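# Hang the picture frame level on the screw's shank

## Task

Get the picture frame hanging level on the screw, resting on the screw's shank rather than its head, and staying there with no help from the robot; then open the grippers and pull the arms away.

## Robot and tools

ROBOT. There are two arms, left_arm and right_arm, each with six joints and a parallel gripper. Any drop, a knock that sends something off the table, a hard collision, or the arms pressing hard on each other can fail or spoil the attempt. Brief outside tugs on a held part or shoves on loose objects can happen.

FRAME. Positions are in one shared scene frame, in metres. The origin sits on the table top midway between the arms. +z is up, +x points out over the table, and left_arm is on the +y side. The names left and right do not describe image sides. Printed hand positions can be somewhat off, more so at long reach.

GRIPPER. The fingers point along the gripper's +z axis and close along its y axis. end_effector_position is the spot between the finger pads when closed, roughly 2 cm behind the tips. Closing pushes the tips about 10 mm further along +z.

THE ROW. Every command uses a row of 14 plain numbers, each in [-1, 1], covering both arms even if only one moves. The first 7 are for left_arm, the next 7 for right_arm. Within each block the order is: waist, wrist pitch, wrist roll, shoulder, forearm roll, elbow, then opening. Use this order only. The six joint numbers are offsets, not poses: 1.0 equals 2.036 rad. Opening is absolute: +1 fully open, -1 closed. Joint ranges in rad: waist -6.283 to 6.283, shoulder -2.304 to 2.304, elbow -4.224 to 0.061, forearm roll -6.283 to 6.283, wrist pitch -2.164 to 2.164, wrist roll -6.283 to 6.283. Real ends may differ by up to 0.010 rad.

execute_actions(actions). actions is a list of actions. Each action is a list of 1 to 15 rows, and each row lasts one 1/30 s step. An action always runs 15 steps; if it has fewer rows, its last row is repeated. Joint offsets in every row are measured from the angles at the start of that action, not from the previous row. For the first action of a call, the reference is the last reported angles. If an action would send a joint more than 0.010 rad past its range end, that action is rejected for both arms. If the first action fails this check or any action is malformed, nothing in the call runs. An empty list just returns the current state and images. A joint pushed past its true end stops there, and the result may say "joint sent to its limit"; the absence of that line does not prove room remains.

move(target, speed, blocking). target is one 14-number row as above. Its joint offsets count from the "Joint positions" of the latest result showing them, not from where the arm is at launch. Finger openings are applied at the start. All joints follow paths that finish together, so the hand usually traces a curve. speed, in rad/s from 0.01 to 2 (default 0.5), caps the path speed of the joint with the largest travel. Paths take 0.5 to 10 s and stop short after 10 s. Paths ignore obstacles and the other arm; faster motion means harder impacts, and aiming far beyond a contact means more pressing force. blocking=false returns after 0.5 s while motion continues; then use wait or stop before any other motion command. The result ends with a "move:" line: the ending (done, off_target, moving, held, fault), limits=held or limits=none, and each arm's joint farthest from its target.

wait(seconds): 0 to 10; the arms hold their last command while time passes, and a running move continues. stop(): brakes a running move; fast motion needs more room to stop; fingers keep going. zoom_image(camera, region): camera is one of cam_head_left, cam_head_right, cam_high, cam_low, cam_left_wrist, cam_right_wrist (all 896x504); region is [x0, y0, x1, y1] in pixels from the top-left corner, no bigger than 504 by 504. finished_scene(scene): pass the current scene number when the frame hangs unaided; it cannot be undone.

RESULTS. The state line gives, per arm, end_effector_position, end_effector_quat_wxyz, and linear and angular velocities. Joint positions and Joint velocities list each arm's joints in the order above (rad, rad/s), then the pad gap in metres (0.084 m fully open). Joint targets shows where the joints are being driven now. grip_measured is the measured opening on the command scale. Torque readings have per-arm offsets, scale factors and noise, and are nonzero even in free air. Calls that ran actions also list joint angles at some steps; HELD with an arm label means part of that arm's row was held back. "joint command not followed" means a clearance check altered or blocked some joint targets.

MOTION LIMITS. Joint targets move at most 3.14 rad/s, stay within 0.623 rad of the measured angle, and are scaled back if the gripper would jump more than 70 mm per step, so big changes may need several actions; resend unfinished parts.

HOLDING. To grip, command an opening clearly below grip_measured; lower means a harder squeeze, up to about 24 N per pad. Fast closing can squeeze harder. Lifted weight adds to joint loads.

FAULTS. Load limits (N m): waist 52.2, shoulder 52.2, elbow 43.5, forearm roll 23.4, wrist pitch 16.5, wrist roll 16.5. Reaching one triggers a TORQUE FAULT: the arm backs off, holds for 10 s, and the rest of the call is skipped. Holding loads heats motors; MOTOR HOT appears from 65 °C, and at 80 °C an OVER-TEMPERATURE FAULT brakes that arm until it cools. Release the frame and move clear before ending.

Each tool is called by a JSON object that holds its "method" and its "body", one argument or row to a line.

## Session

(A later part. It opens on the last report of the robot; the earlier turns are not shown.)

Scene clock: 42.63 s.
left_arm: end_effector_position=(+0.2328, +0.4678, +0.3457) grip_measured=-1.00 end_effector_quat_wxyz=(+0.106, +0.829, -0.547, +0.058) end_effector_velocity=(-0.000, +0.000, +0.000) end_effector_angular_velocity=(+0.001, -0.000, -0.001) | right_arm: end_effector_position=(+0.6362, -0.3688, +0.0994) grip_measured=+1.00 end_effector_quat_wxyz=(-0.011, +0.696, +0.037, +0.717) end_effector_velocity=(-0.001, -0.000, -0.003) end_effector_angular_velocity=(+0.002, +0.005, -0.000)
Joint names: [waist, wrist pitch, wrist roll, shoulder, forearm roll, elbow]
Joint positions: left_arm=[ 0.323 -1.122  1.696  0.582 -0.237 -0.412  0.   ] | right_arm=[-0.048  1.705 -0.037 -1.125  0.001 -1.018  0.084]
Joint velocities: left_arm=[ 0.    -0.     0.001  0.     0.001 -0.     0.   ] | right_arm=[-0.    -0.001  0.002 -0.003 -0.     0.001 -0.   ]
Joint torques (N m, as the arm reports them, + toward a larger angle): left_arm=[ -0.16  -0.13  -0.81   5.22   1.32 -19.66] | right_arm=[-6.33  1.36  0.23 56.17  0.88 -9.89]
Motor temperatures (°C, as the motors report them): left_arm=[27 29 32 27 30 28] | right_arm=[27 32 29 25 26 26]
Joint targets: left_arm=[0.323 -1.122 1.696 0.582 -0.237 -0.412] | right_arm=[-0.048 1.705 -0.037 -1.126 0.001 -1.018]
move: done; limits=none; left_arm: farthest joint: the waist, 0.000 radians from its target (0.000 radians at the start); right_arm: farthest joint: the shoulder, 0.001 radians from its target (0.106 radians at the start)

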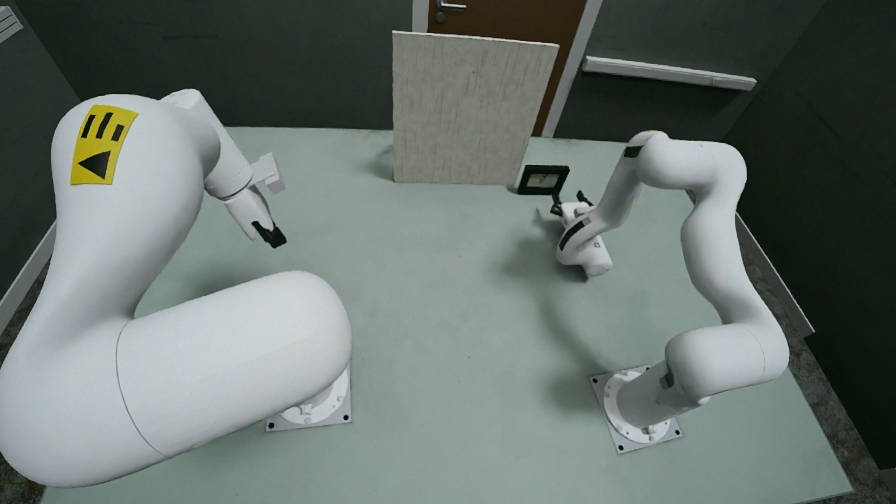

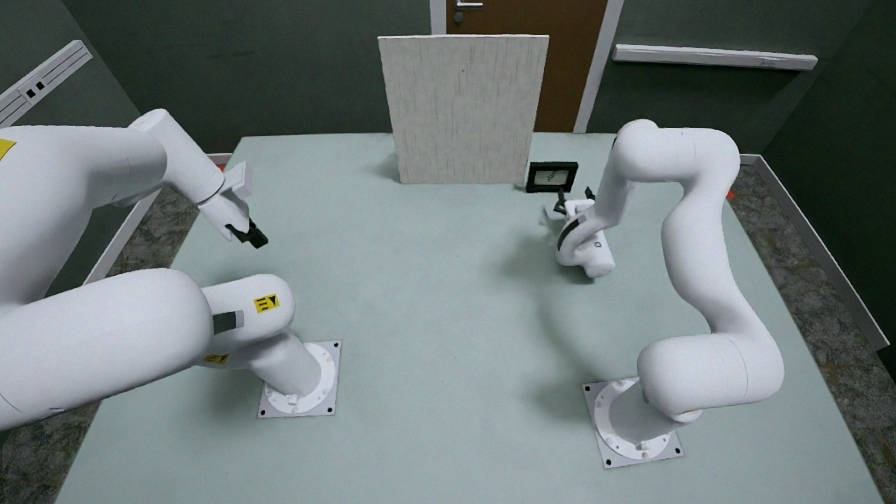

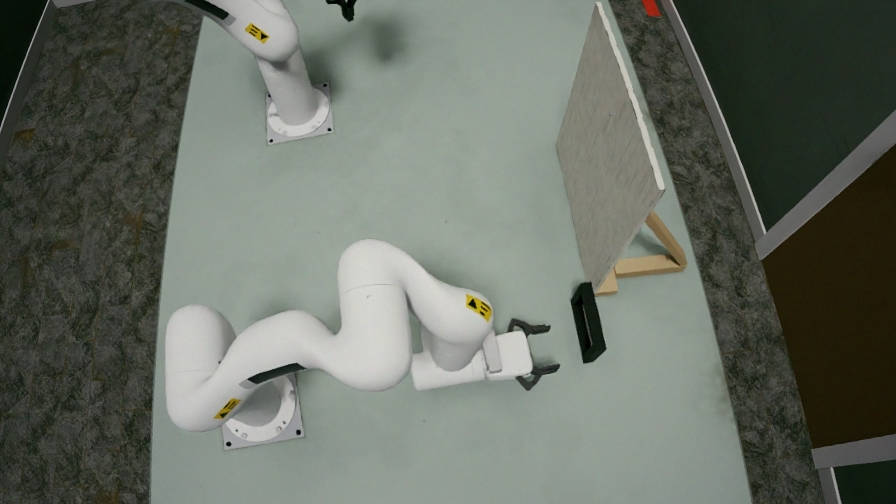

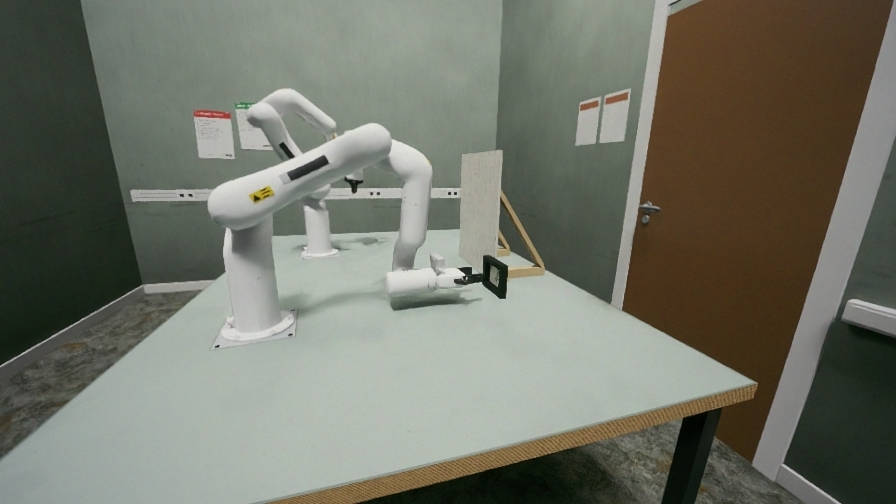

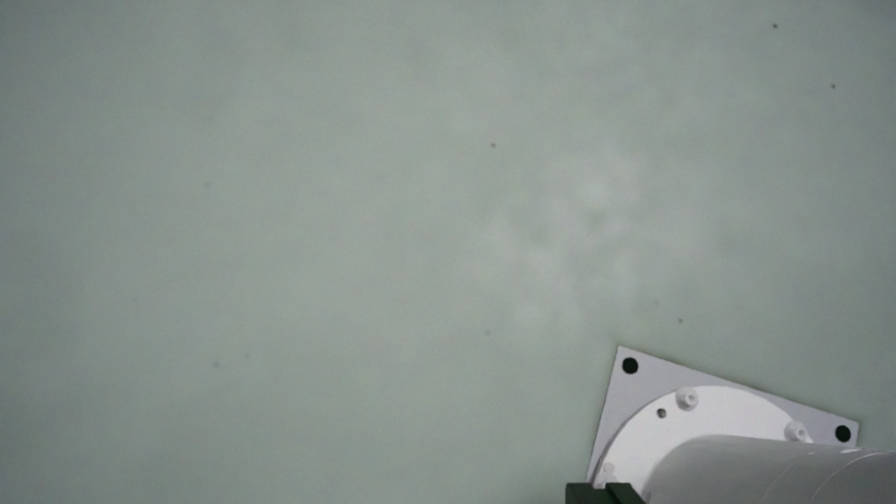

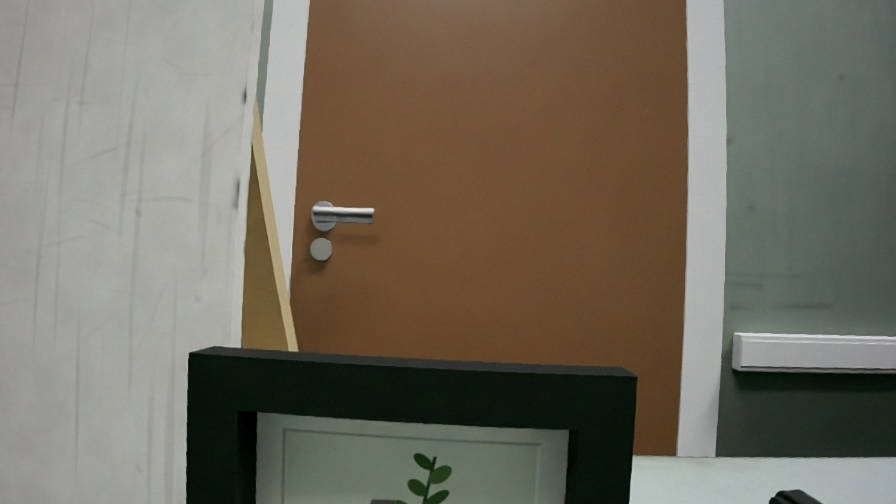

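{"method": "move", "body": {
  "target": [0,0,0,0,0,0,-1, 0,0.03,0,-0.03,0,0,1],
  "speed": 0.3
}}

{"method": "move", "body": {
  "target": [0,0,0,0,0,0,-1, 0,-0.1,0,0,0,-0.1,1],
  "speed": 0.2
}}

Scene clock: 43.83 s.
left_arm: end_effector_position=(+0.2328, +0.4678, +0.3457) grip_measured=-1.00 end_effector_quat_wxyz=(+0.106, +0.829, -0.547, +0.058) end_effector_velocity=(-0.000, +0.000, -0.000) end_effector_angular_velocity=(+0.000, +0.001, +0.001) | right_arm: end_effector_position=(+0.6189, -0.3700, +0.0723) grip_measured=+1.00 end_effector_quat_wxyz=(-0.011, +0.696, +0.037, +0.717) end_effector_velocity=(-0.001, -0.000, -0.001) end_effector_angular_velocity=(-0.003, +0.003, -0.001)
Joint names: [waist, wrist pitch, wrist roll, shoulder, forearm roll, elbow]
Joint positions: left_arm=[ 0.323 -1.122  1.696  0.582 -0.237 -0.412  0.   ] | right_arm=[-0.048  1.766 -0.037 -1.186  0.001 -1.019  0.084]
Joint velocities: left_arm=[ 0.     0.    -0.002 -0.     0.     0.     0.   ] | right_arm=[-0.     0.001 -0.002 -0.001  0.001  0.002  0.   ]
Joint torques (N m, as the arm reports them, + toward a larger angle): left_arm=[ -0.36  -0.08  -0.87   5.86   0.65 -19.47] | right_arm=[-6.61  1.34  0.2  55.5   1.05 -8.87]
Motor temperatures (°C, as the motors report them): left_arm=[27 29 32 27 30 28] | right_arm=[27 32 29 25 26 26]
Joint targets: left_arm=[0.323 -1.122 1.696 0.582 -0.237 -0.412] | right_arm=[-0.048 1.766 -0.037 -1.186 0.001 -1.018]
move: done; limits=none; left_arm: farthest joint: the waist, 0.000 radians from its target (0.000 radians at the start); right_arm: farthest joint: the elbow, 0.001 radians from its target (0.000 radians at the start)

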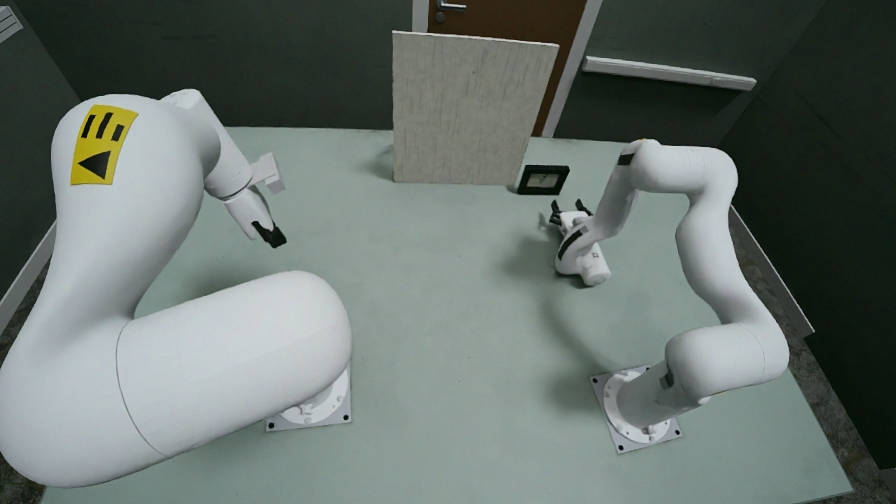

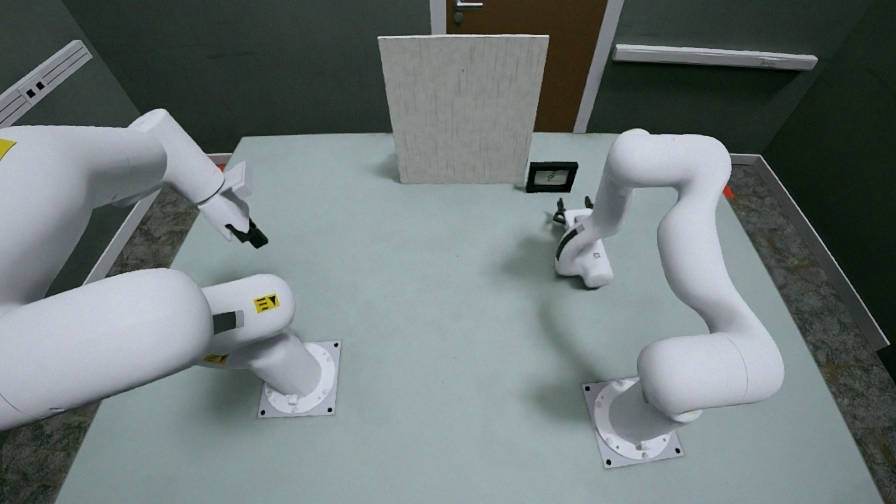

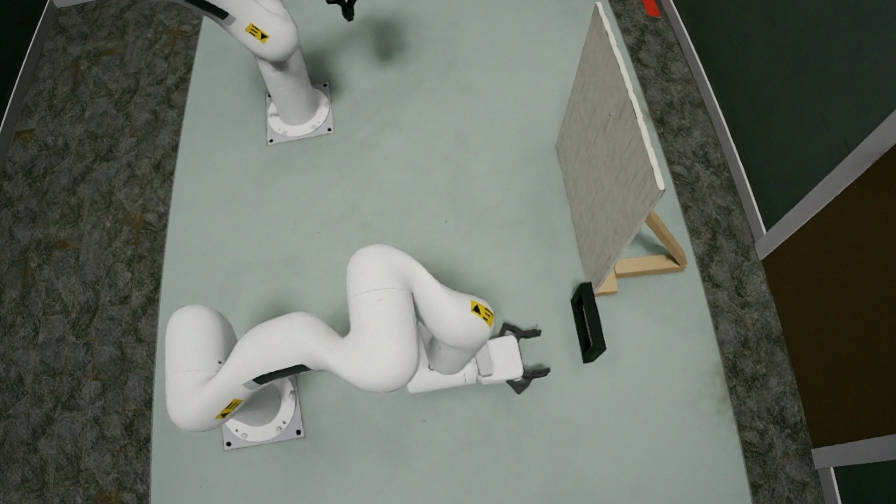

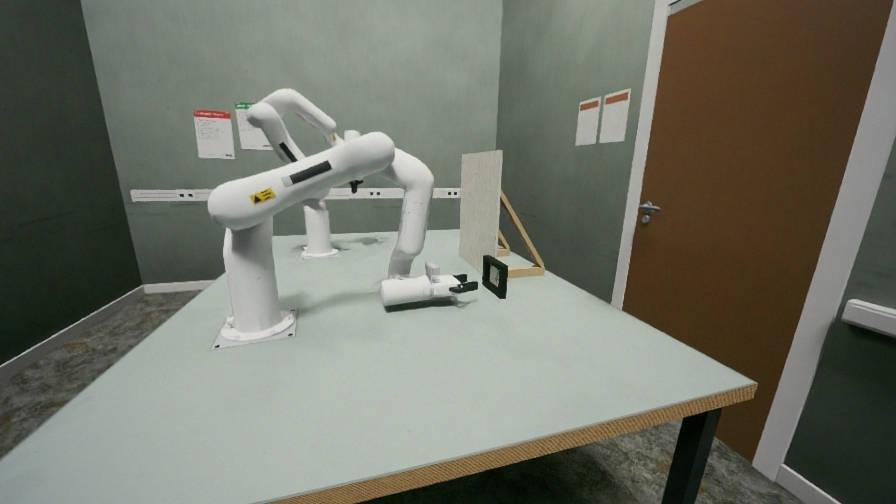

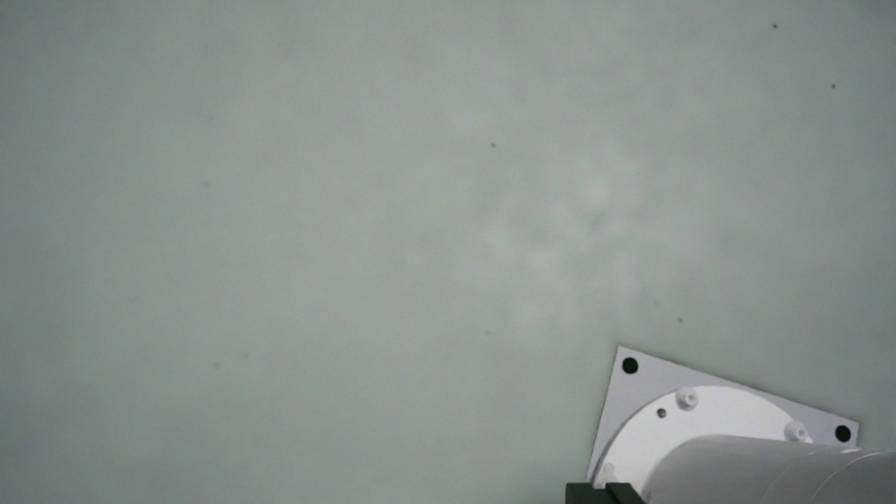

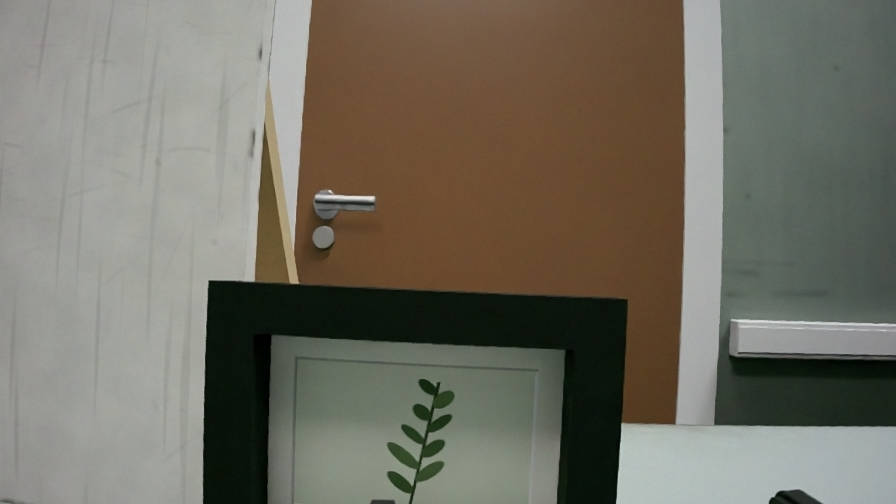

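Scene clock: 45.20 s.
left_arm: end_effector_position=(+0.2328, +0.4678, +0.3457) grip_measured=-1.00 end_effector_quat_wxyz=(+0.106, +0.829, -0.547, +0.058) end_effector_velocity=(-0.000, +0.000, +0.000) end_effector_angular_velocity=(+0.001, +0.001, -0.001) | right_arm: end_effector_position=(+0.7069, -0.3639, +0.0968) grip_measured=+1.00 end_effector_quat_wxyz=(-0.011, +0.696, +0.037, +0.717) end_effector_velocity=(+0.002, +0.001, +0.003) end_effector_angular_velocity=(+0.001, -0.006, +0.001)
Joint names: [waist, wrist pitch, wrist roll, shoulder, forearm roll, elbow]
Joint positions: left_arm=[ 0.323 -1.122  1.696  0.582 -0.237 -0.412  0.   ] | right_arm=[-0.048  1.563 -0.037 -1.186  0.001 -1.222  0.084]
Joint velocities: left_arm=[-0.    -0.001 -0.    -0.     0.002 -0.     0.   ] | right_arm=[ 0.001  0.001  0.001  0.001 -0.001 -0.004  0.   ]
Joint torques (N m, as the arm reports them, + toward a larger angle): left_arm=[  0.23  -0.11  -0.79   5.61   1.01 -19.73] | right_arm=[ -5.9    1.25   0.22  62.15   0.7  -13.12]
Motor temperatures (°C, as the motors report them): left_arm=[27 29 32 27 30 28] | right_arm=[27 32 29 25 26 26]
Joint targets: left_arm=[0.323 -1.122 1.696 0.582 -0.237 -0.412] | right_arm=[-0.048 1.563 -0.037 -1.186 0.001 -1.222]
move: done; limits=none; left_arm: farthest joint: the waist, 0.000 radians from its target (0.000 radians at the start); right_arm: farthest joint: the elbow, 0.001 radians from its target (0.204 radians at the start)

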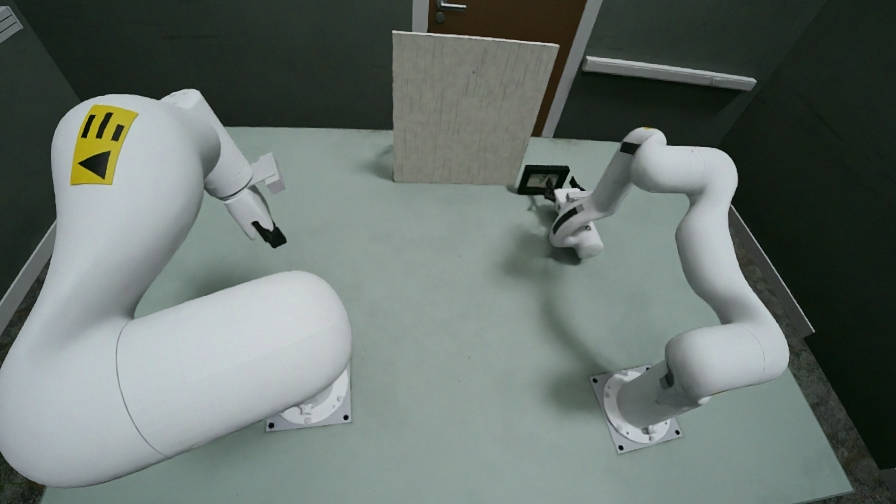

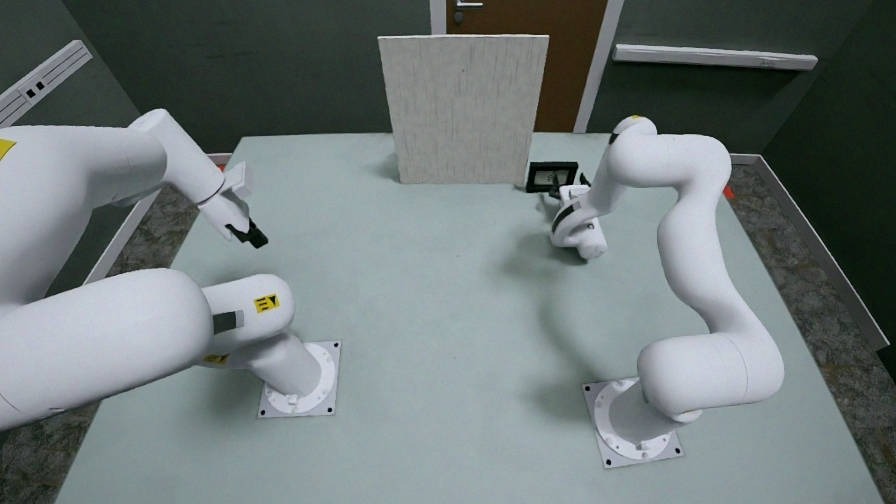

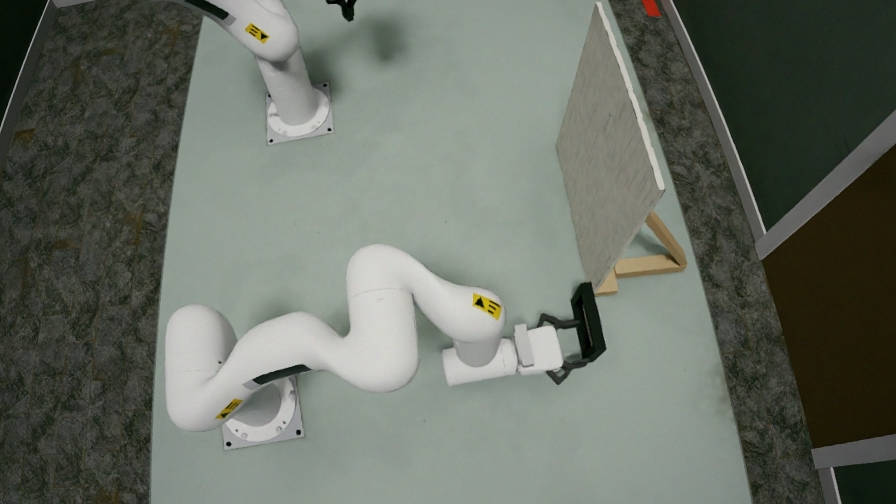

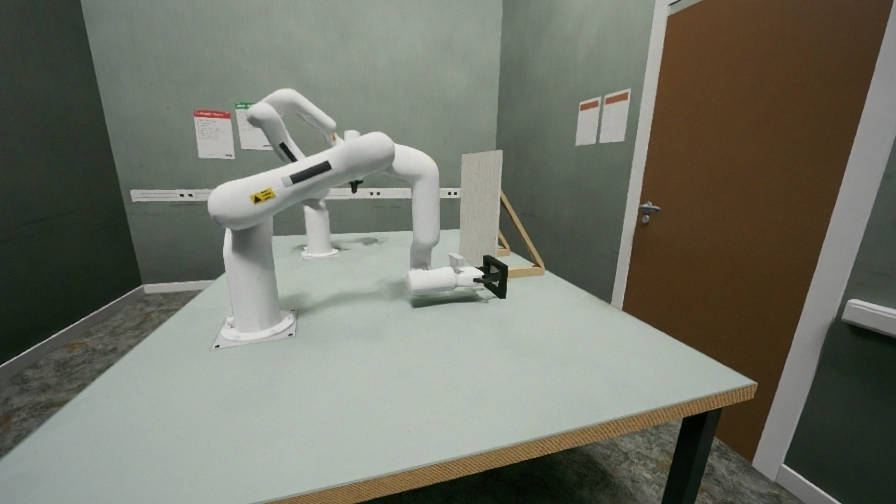

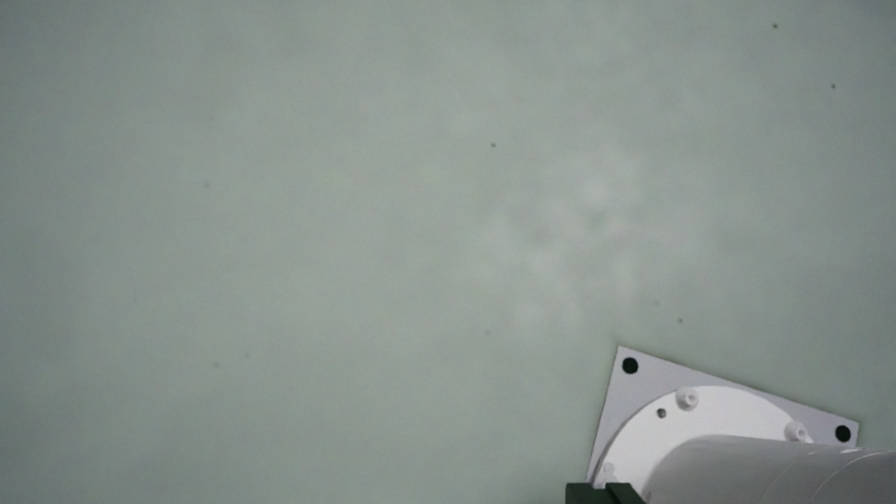

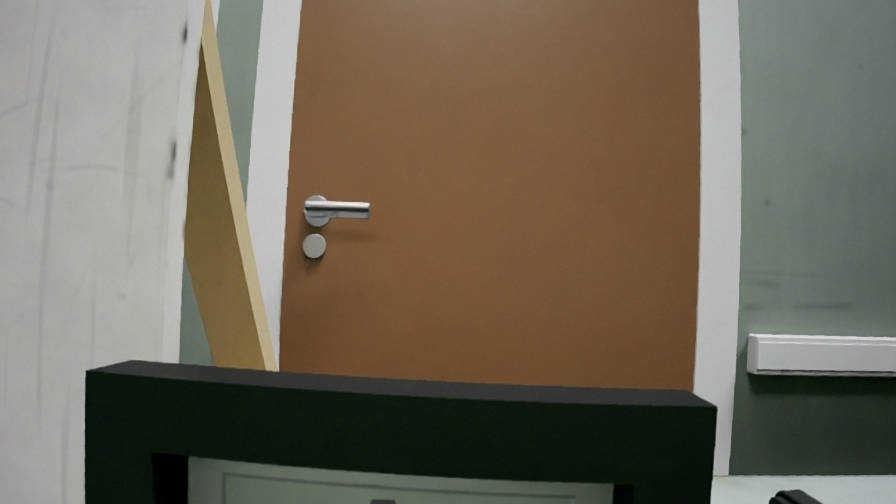

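{"method": "execute_actions", "body": {
  "actions": [
    [[0,0,0,0,0,0,-1,0,0,0,0,0,0,-1]],
    [[0,0,0,0,0,0,-1,0,0,0,0,0,0,-1]]
  ]
}}

Scene clock: 47.90 s.
left_arm: end_effector_position=(+0.2328, +0.4678, +0.3457) grip_measured=-1.00 end_effector_quat_wxyz=(+0.106, +0.829, -0.547, +0.058) end_effector_velocity=(-0.000, -0.000, -0.000) end_effector_angular_velocity=(-0.000, +0.001, +0.000) | right_arm: end_effector_position=(+0.7069, -0.3639, +0.0968) grip_measured=-1.00 end_effector_quat_wxyz=(-0.011, +0.696, +0.037, +0.717) end_effector_velocity=(+0.001, +0.001, +0.001) end_effector_angular_velocity=(-0.003, -0.002, +0.001)
Joint names: [waist, wrist pitch, wrist roll, shoulder, forearm roll, elbow]
Joint positions: left_arm=[ 0.323 -1.122  1.696  0.582 -0.237 -0.412  0.   ] | right_arm=[-0.048  1.563 -0.037 -1.186  0.001 -1.222  0.   ]
Joint velocities: left_arm=[-0.     0.    -0.    -0.    -0.     0.001  0.   ] | right_arm=[ 0.001 -0.    -0.003  0.001  0.    -0.002  0.   ]
Joint torques (N m, as the arm reports them, + toward a larger angle): left_arm=[  1.04  -0.15  -0.86   5.69   0.84 -19.65] | right_arm=[ -7.21   1.35   0.22  62.02   0.69 -13.19]
Motor temperatures (°C, as the motors report them): left_arm=[27 29 32 27 30 28] | right_arm=[27 32 29 25 26 26]
Joint targets: left_arm=[0.323 -1.122 1.696 0.582 -0.237 -0.412] | right_arm=[-0.048 1.563 -0.037 -1.186 0.001 -1.222]
Step readings (joint positions; steps 1 to 15: 1st action; 16 to 30: 2nd action):
0: left_arm=[0.323 -1.122 1.696 0.582 -0.237 -0.412] | right_arm=[-0.048 1.563 -0.037 -1.186 0.001 -1.222]
1: left_arm=[0.323 -1.122 1.696 0.582 -0.237 -0.412] | right_arm=[-0.048 1.563 -0.037 -1.186 0.001 -1.222]
2: left_arm=[0.323 -1.122 1.696 0.582 -0.237 -0.412] | right_arm=[-0.048 1.563 -0.037 -1.186 0.001 -1.222]
4: left_arm=[0.323 -1.122 1.696 0.582 -0.237 -0.412] | right_arm=[-0.048 1.563 -0.037 -1.186 0.001 -1.222]
8: left_arm=[0.323 -1.122 1.696 0.582 -0.237 -0.412] | right_arm=[-0.048 1.563 -0.037 -1.186 0.001 -1.222]
15: left_arm=[0.323 -1.122 1.696 0.582 -0.237 -0.412] | right_arm=[-0.048 1.563 -0.037 -1.186 0.001 -1.222]
16: left_arm=[0.323 -1.122 1.696 0.582 -0.237 -0.412] | right_arm=[-0.048 1.563 -0.037 -1.186 0.001 -1.222]
17: left_arm=[0.323 -1.122 1.696 0.582 -0.237 -0.412] | right_arm=[-0.048 1.563 -0.037 -1.186 0.001 -1.222]
19: left_arm=[0.323 -1.122 1.696 0.582 -0.237 -0.412] | right_arm=[-0.048 1.563 -0.037 -1.186 0.001 -1.222]
23: left_arm=[0.323 -1.122 1.696 0.582 -0.237 -0.412] | right_arm=[-0.048 1.563 -0.037 -1.186 0.001 -1.222]
30: Joint positions above

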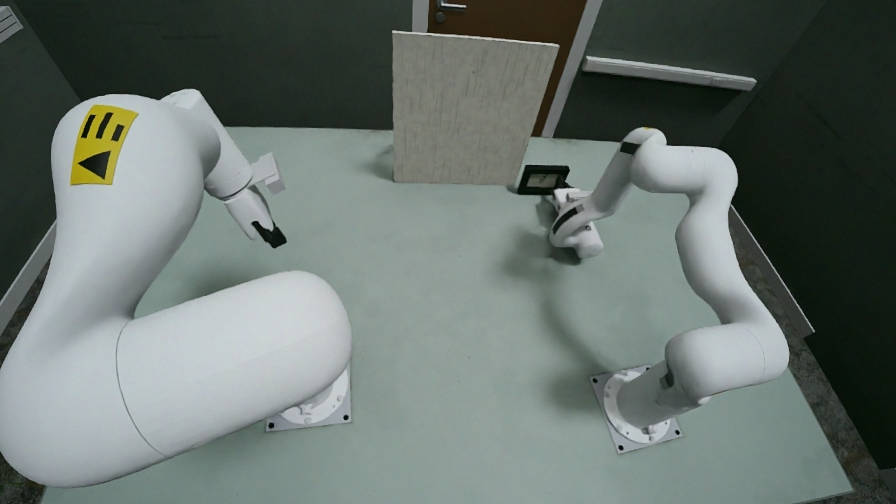

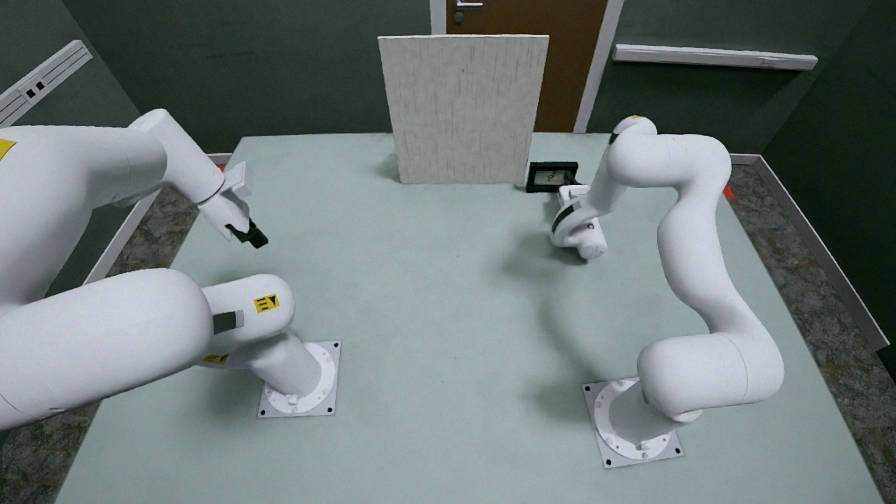

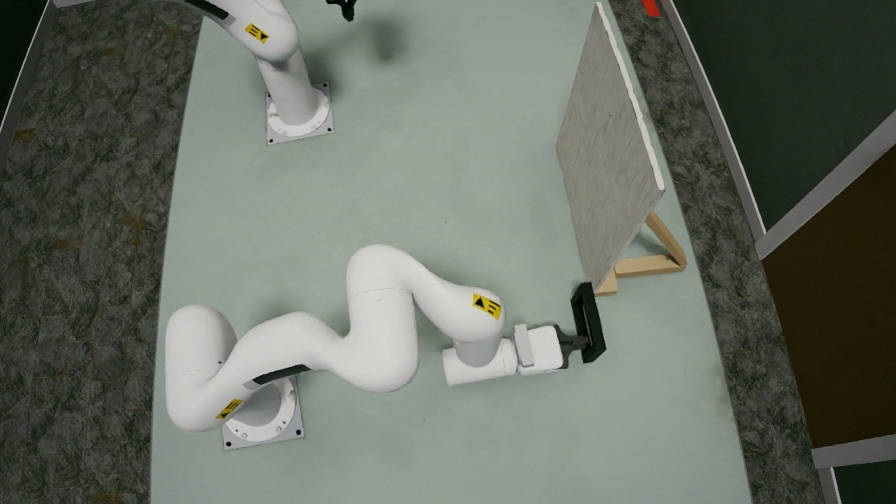

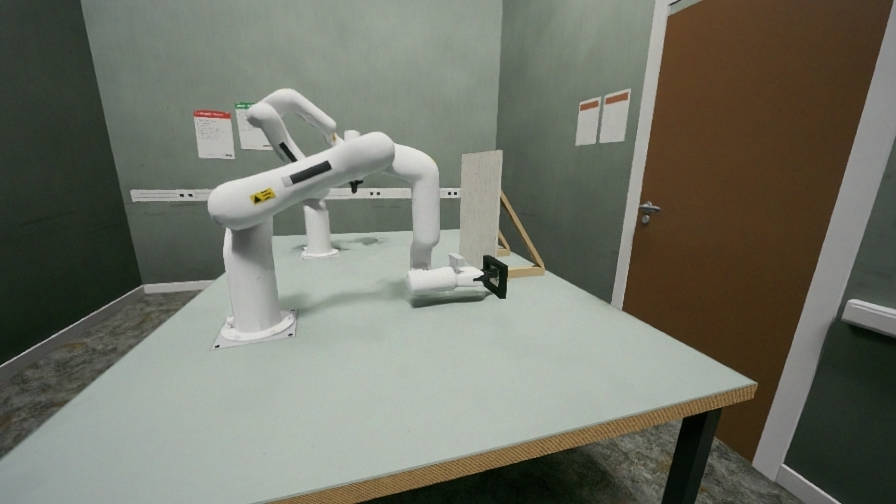

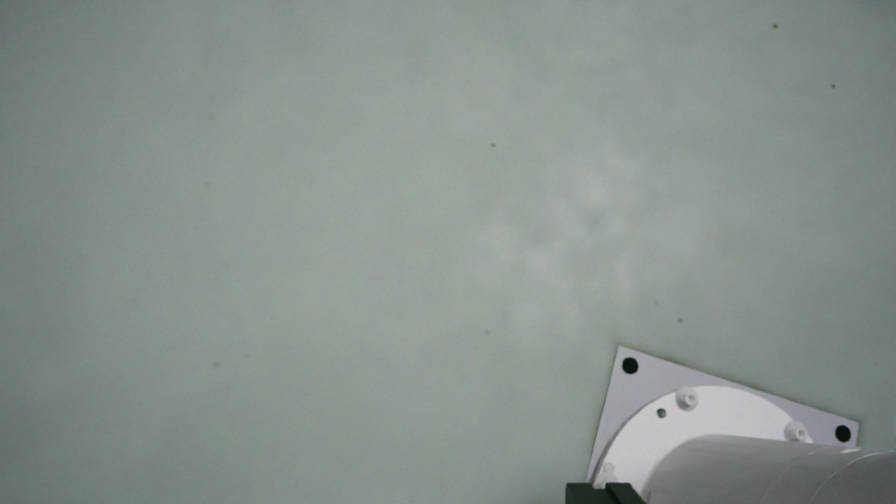

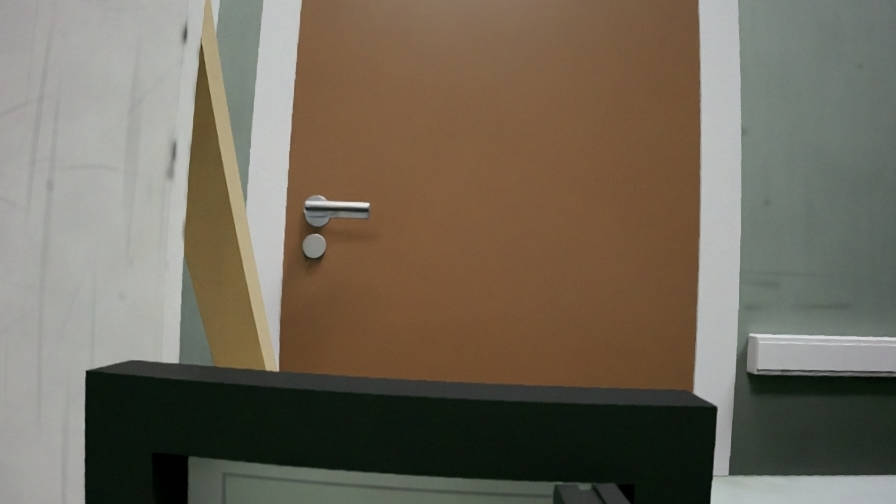

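{"method": "execute_actions", "body": {
  "actions": [
    [[0,0,0,0,0,0,-1,0,0,0,0,0,0,1]],
    [[0,0,0,0,0,0,-1,-0.012,0,0,0,0,0,1]]
  ]
}}

Scene clock: 49.23 s.
left_arm: end_effector_position=(+0.2328, +0.4678, +0.3457) grip_measured=-1.00 end_effector_quat_wxyz=(+0.106, +0.829, -0.547, +0.058) end_effector_velocity=(+0.000, -0.000, +0.000) end_effector_angular_velocity=(+0.000, -0.000, -0.000) | right_arm: end_effector_position=(+0.7080, -0.3826, +0.0968) grip_measured=+1.00 end_effector_quat_wxyz=(-0.003, +0.697, +0.028, +0.717) end_effector_velocity=(+0.000, -0.000, -0.000) end_effector_angular_velocity=(+0.001, -0.000, -0.001)
Joint names: [waist, wrist pitch, wrist roll, shoulder, forearm roll, elbow]
Joint positions: left_arm=[ 0.323 -1.122  1.696  0.582 -0.237 -0.412  0.   ] | right_arm=[-0.073  1.563 -0.037 -1.186  0.001 -1.222  0.084]
Joint velocities: left_arm=[-0.  0. -0.  0. -0. -0.  0.] | right_arm=[-0.     0.     0.001 -0.     0.001 -0.     0.   ]
Joint torques (N m, as the arm reports them, + toward a larger angle): left_arm=[  0.16  -0.18  -0.75   5.91   0.84 -19.82] | right_arm=[ -6.01   1.42   0.14  61.24   0.94 -13.17]
Motor temperatures (°C, as the motors report them): left_arm=[27 29 32 27 30 28] | right_arm=[27 32 29 25 26 26]
Joint targets: left_arm=[0.323 -1.122 1.696 0.582 -0.237 -0.412] | right_arm=[-0.073 1.563 -0.037 -1.186 0.001 -1.222]
Step readings (joint positions; steps 1 to 15: 1st action; 16 to 30: 2nd action):
0: left_arm=[0.323 -1.122 1.696 0.582 -0.237 -0.412] | right_arm=[-0.048 1.563 -0.037 -1.186 0.001 -1.222]
1: left_arm=[0.323 -1.122 1.696 0.582 -0.237 -0.412] | right_arm=[-0.048 1.563 -0.037 -1.186 0.001 -1.222]
2: left_arm=[0.323 -1.122 1.696 0.582 -0.237 -0.412] | right_arm=[-0.048 1.563 -0.037 -1.186 0.001 -1.222]
4: left_arm=[0.323 -1.122 1.696 0.582 -0.237 -0.412] | right_arm=[-0.048 1.563 -0.037 -1.186 0.001 -1.222]
8: left_arm=[0.323 -1.122 1.696 0.582 -0.237 -0.412] | right_arm=[-0.048 1.563 -0.037 -1.186 0.001 -1.222]
15: left_arm=[0.323 -1.122 1.696 0.582 -0.237 -0.412] | right_arm=[-0.048 1.563 -0.037 -1.186 0.001 -1.222]
16: left_arm=[0.323 -1.122 1.696 0.582 -0.237 -0.412] | right_arm=[-0.048 1.563 -0.037 -1.186 0.001 -1.222]
17: left_arm=[0.323 -1.122 1.696 0.582 -0.237 -0.412] | right_arm=[-0.052 1.563 -0.037 -1.186 0.001 -1.222]
19: left_arm=[0.323 -1.122 1.696 0.582 -0.237 -0.412] | right_arm=[-0.070 1.563 -0.037 -1.186 0.001 -1.222]
23: left_arm=[0.323 -1.122 1.696 0.582 -0.237 -0.412] | right_arm=[-0.073 1.563 -0.037 -1.186 0.001 -1.222]
30: Joint positions above

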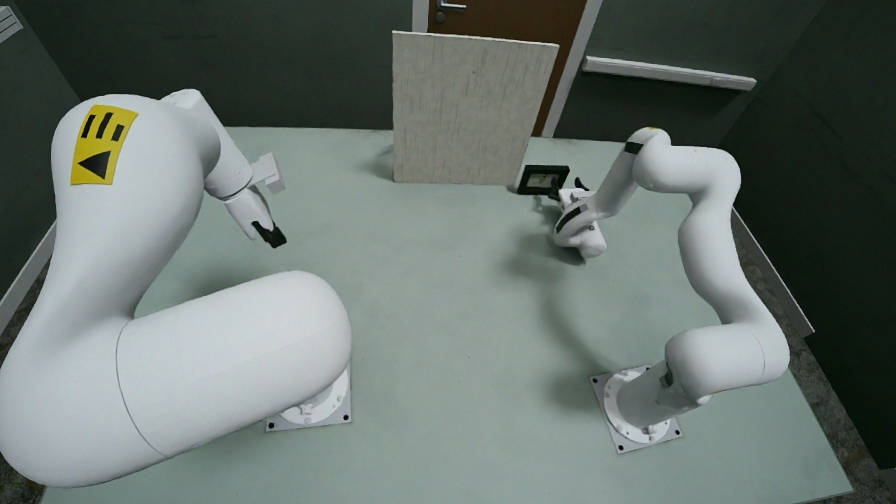

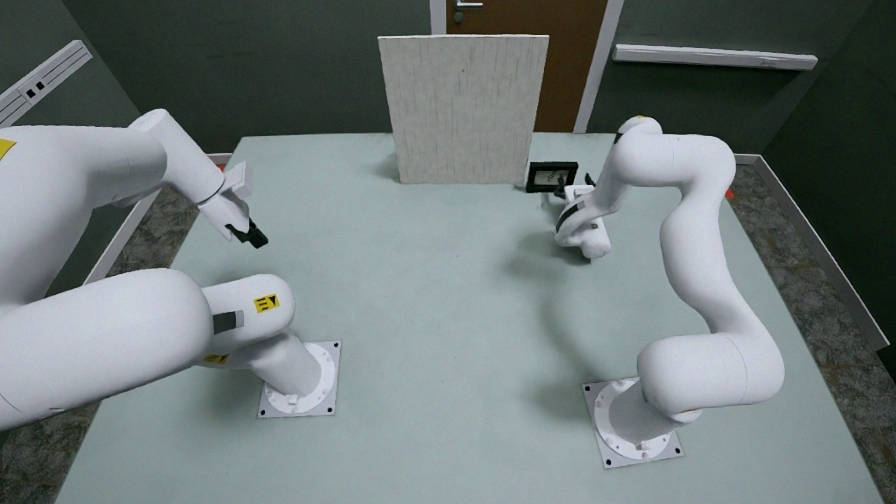

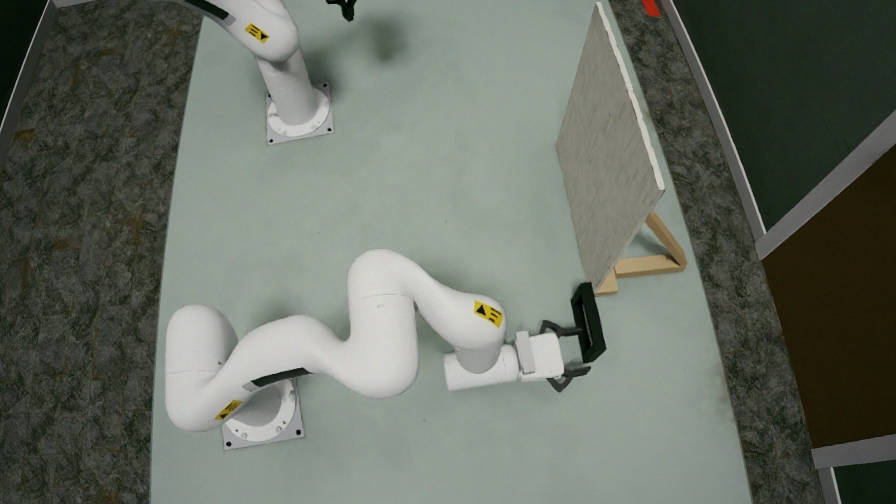

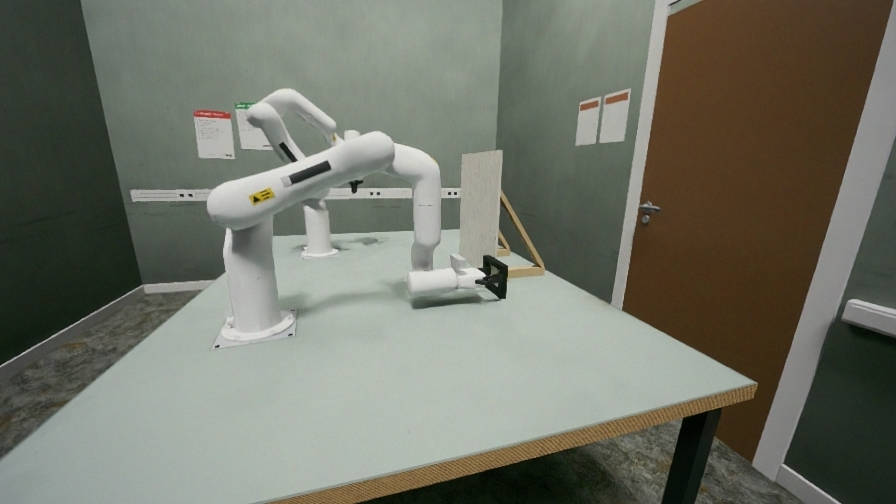

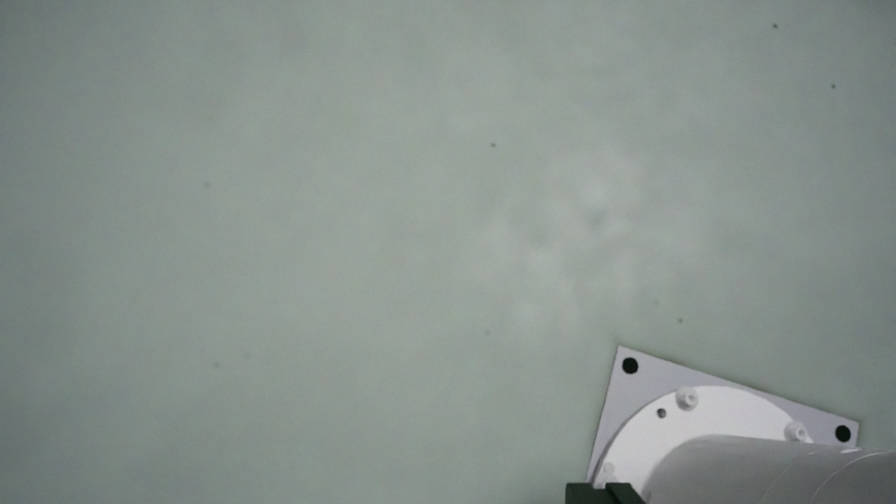

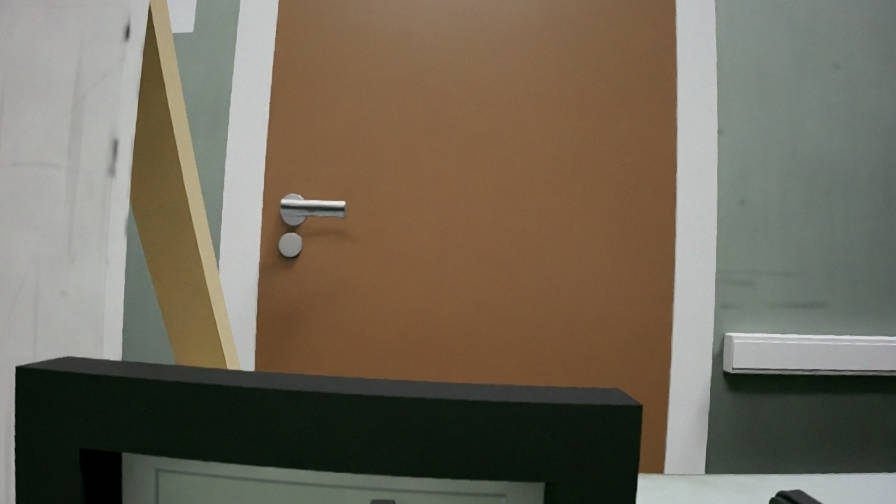

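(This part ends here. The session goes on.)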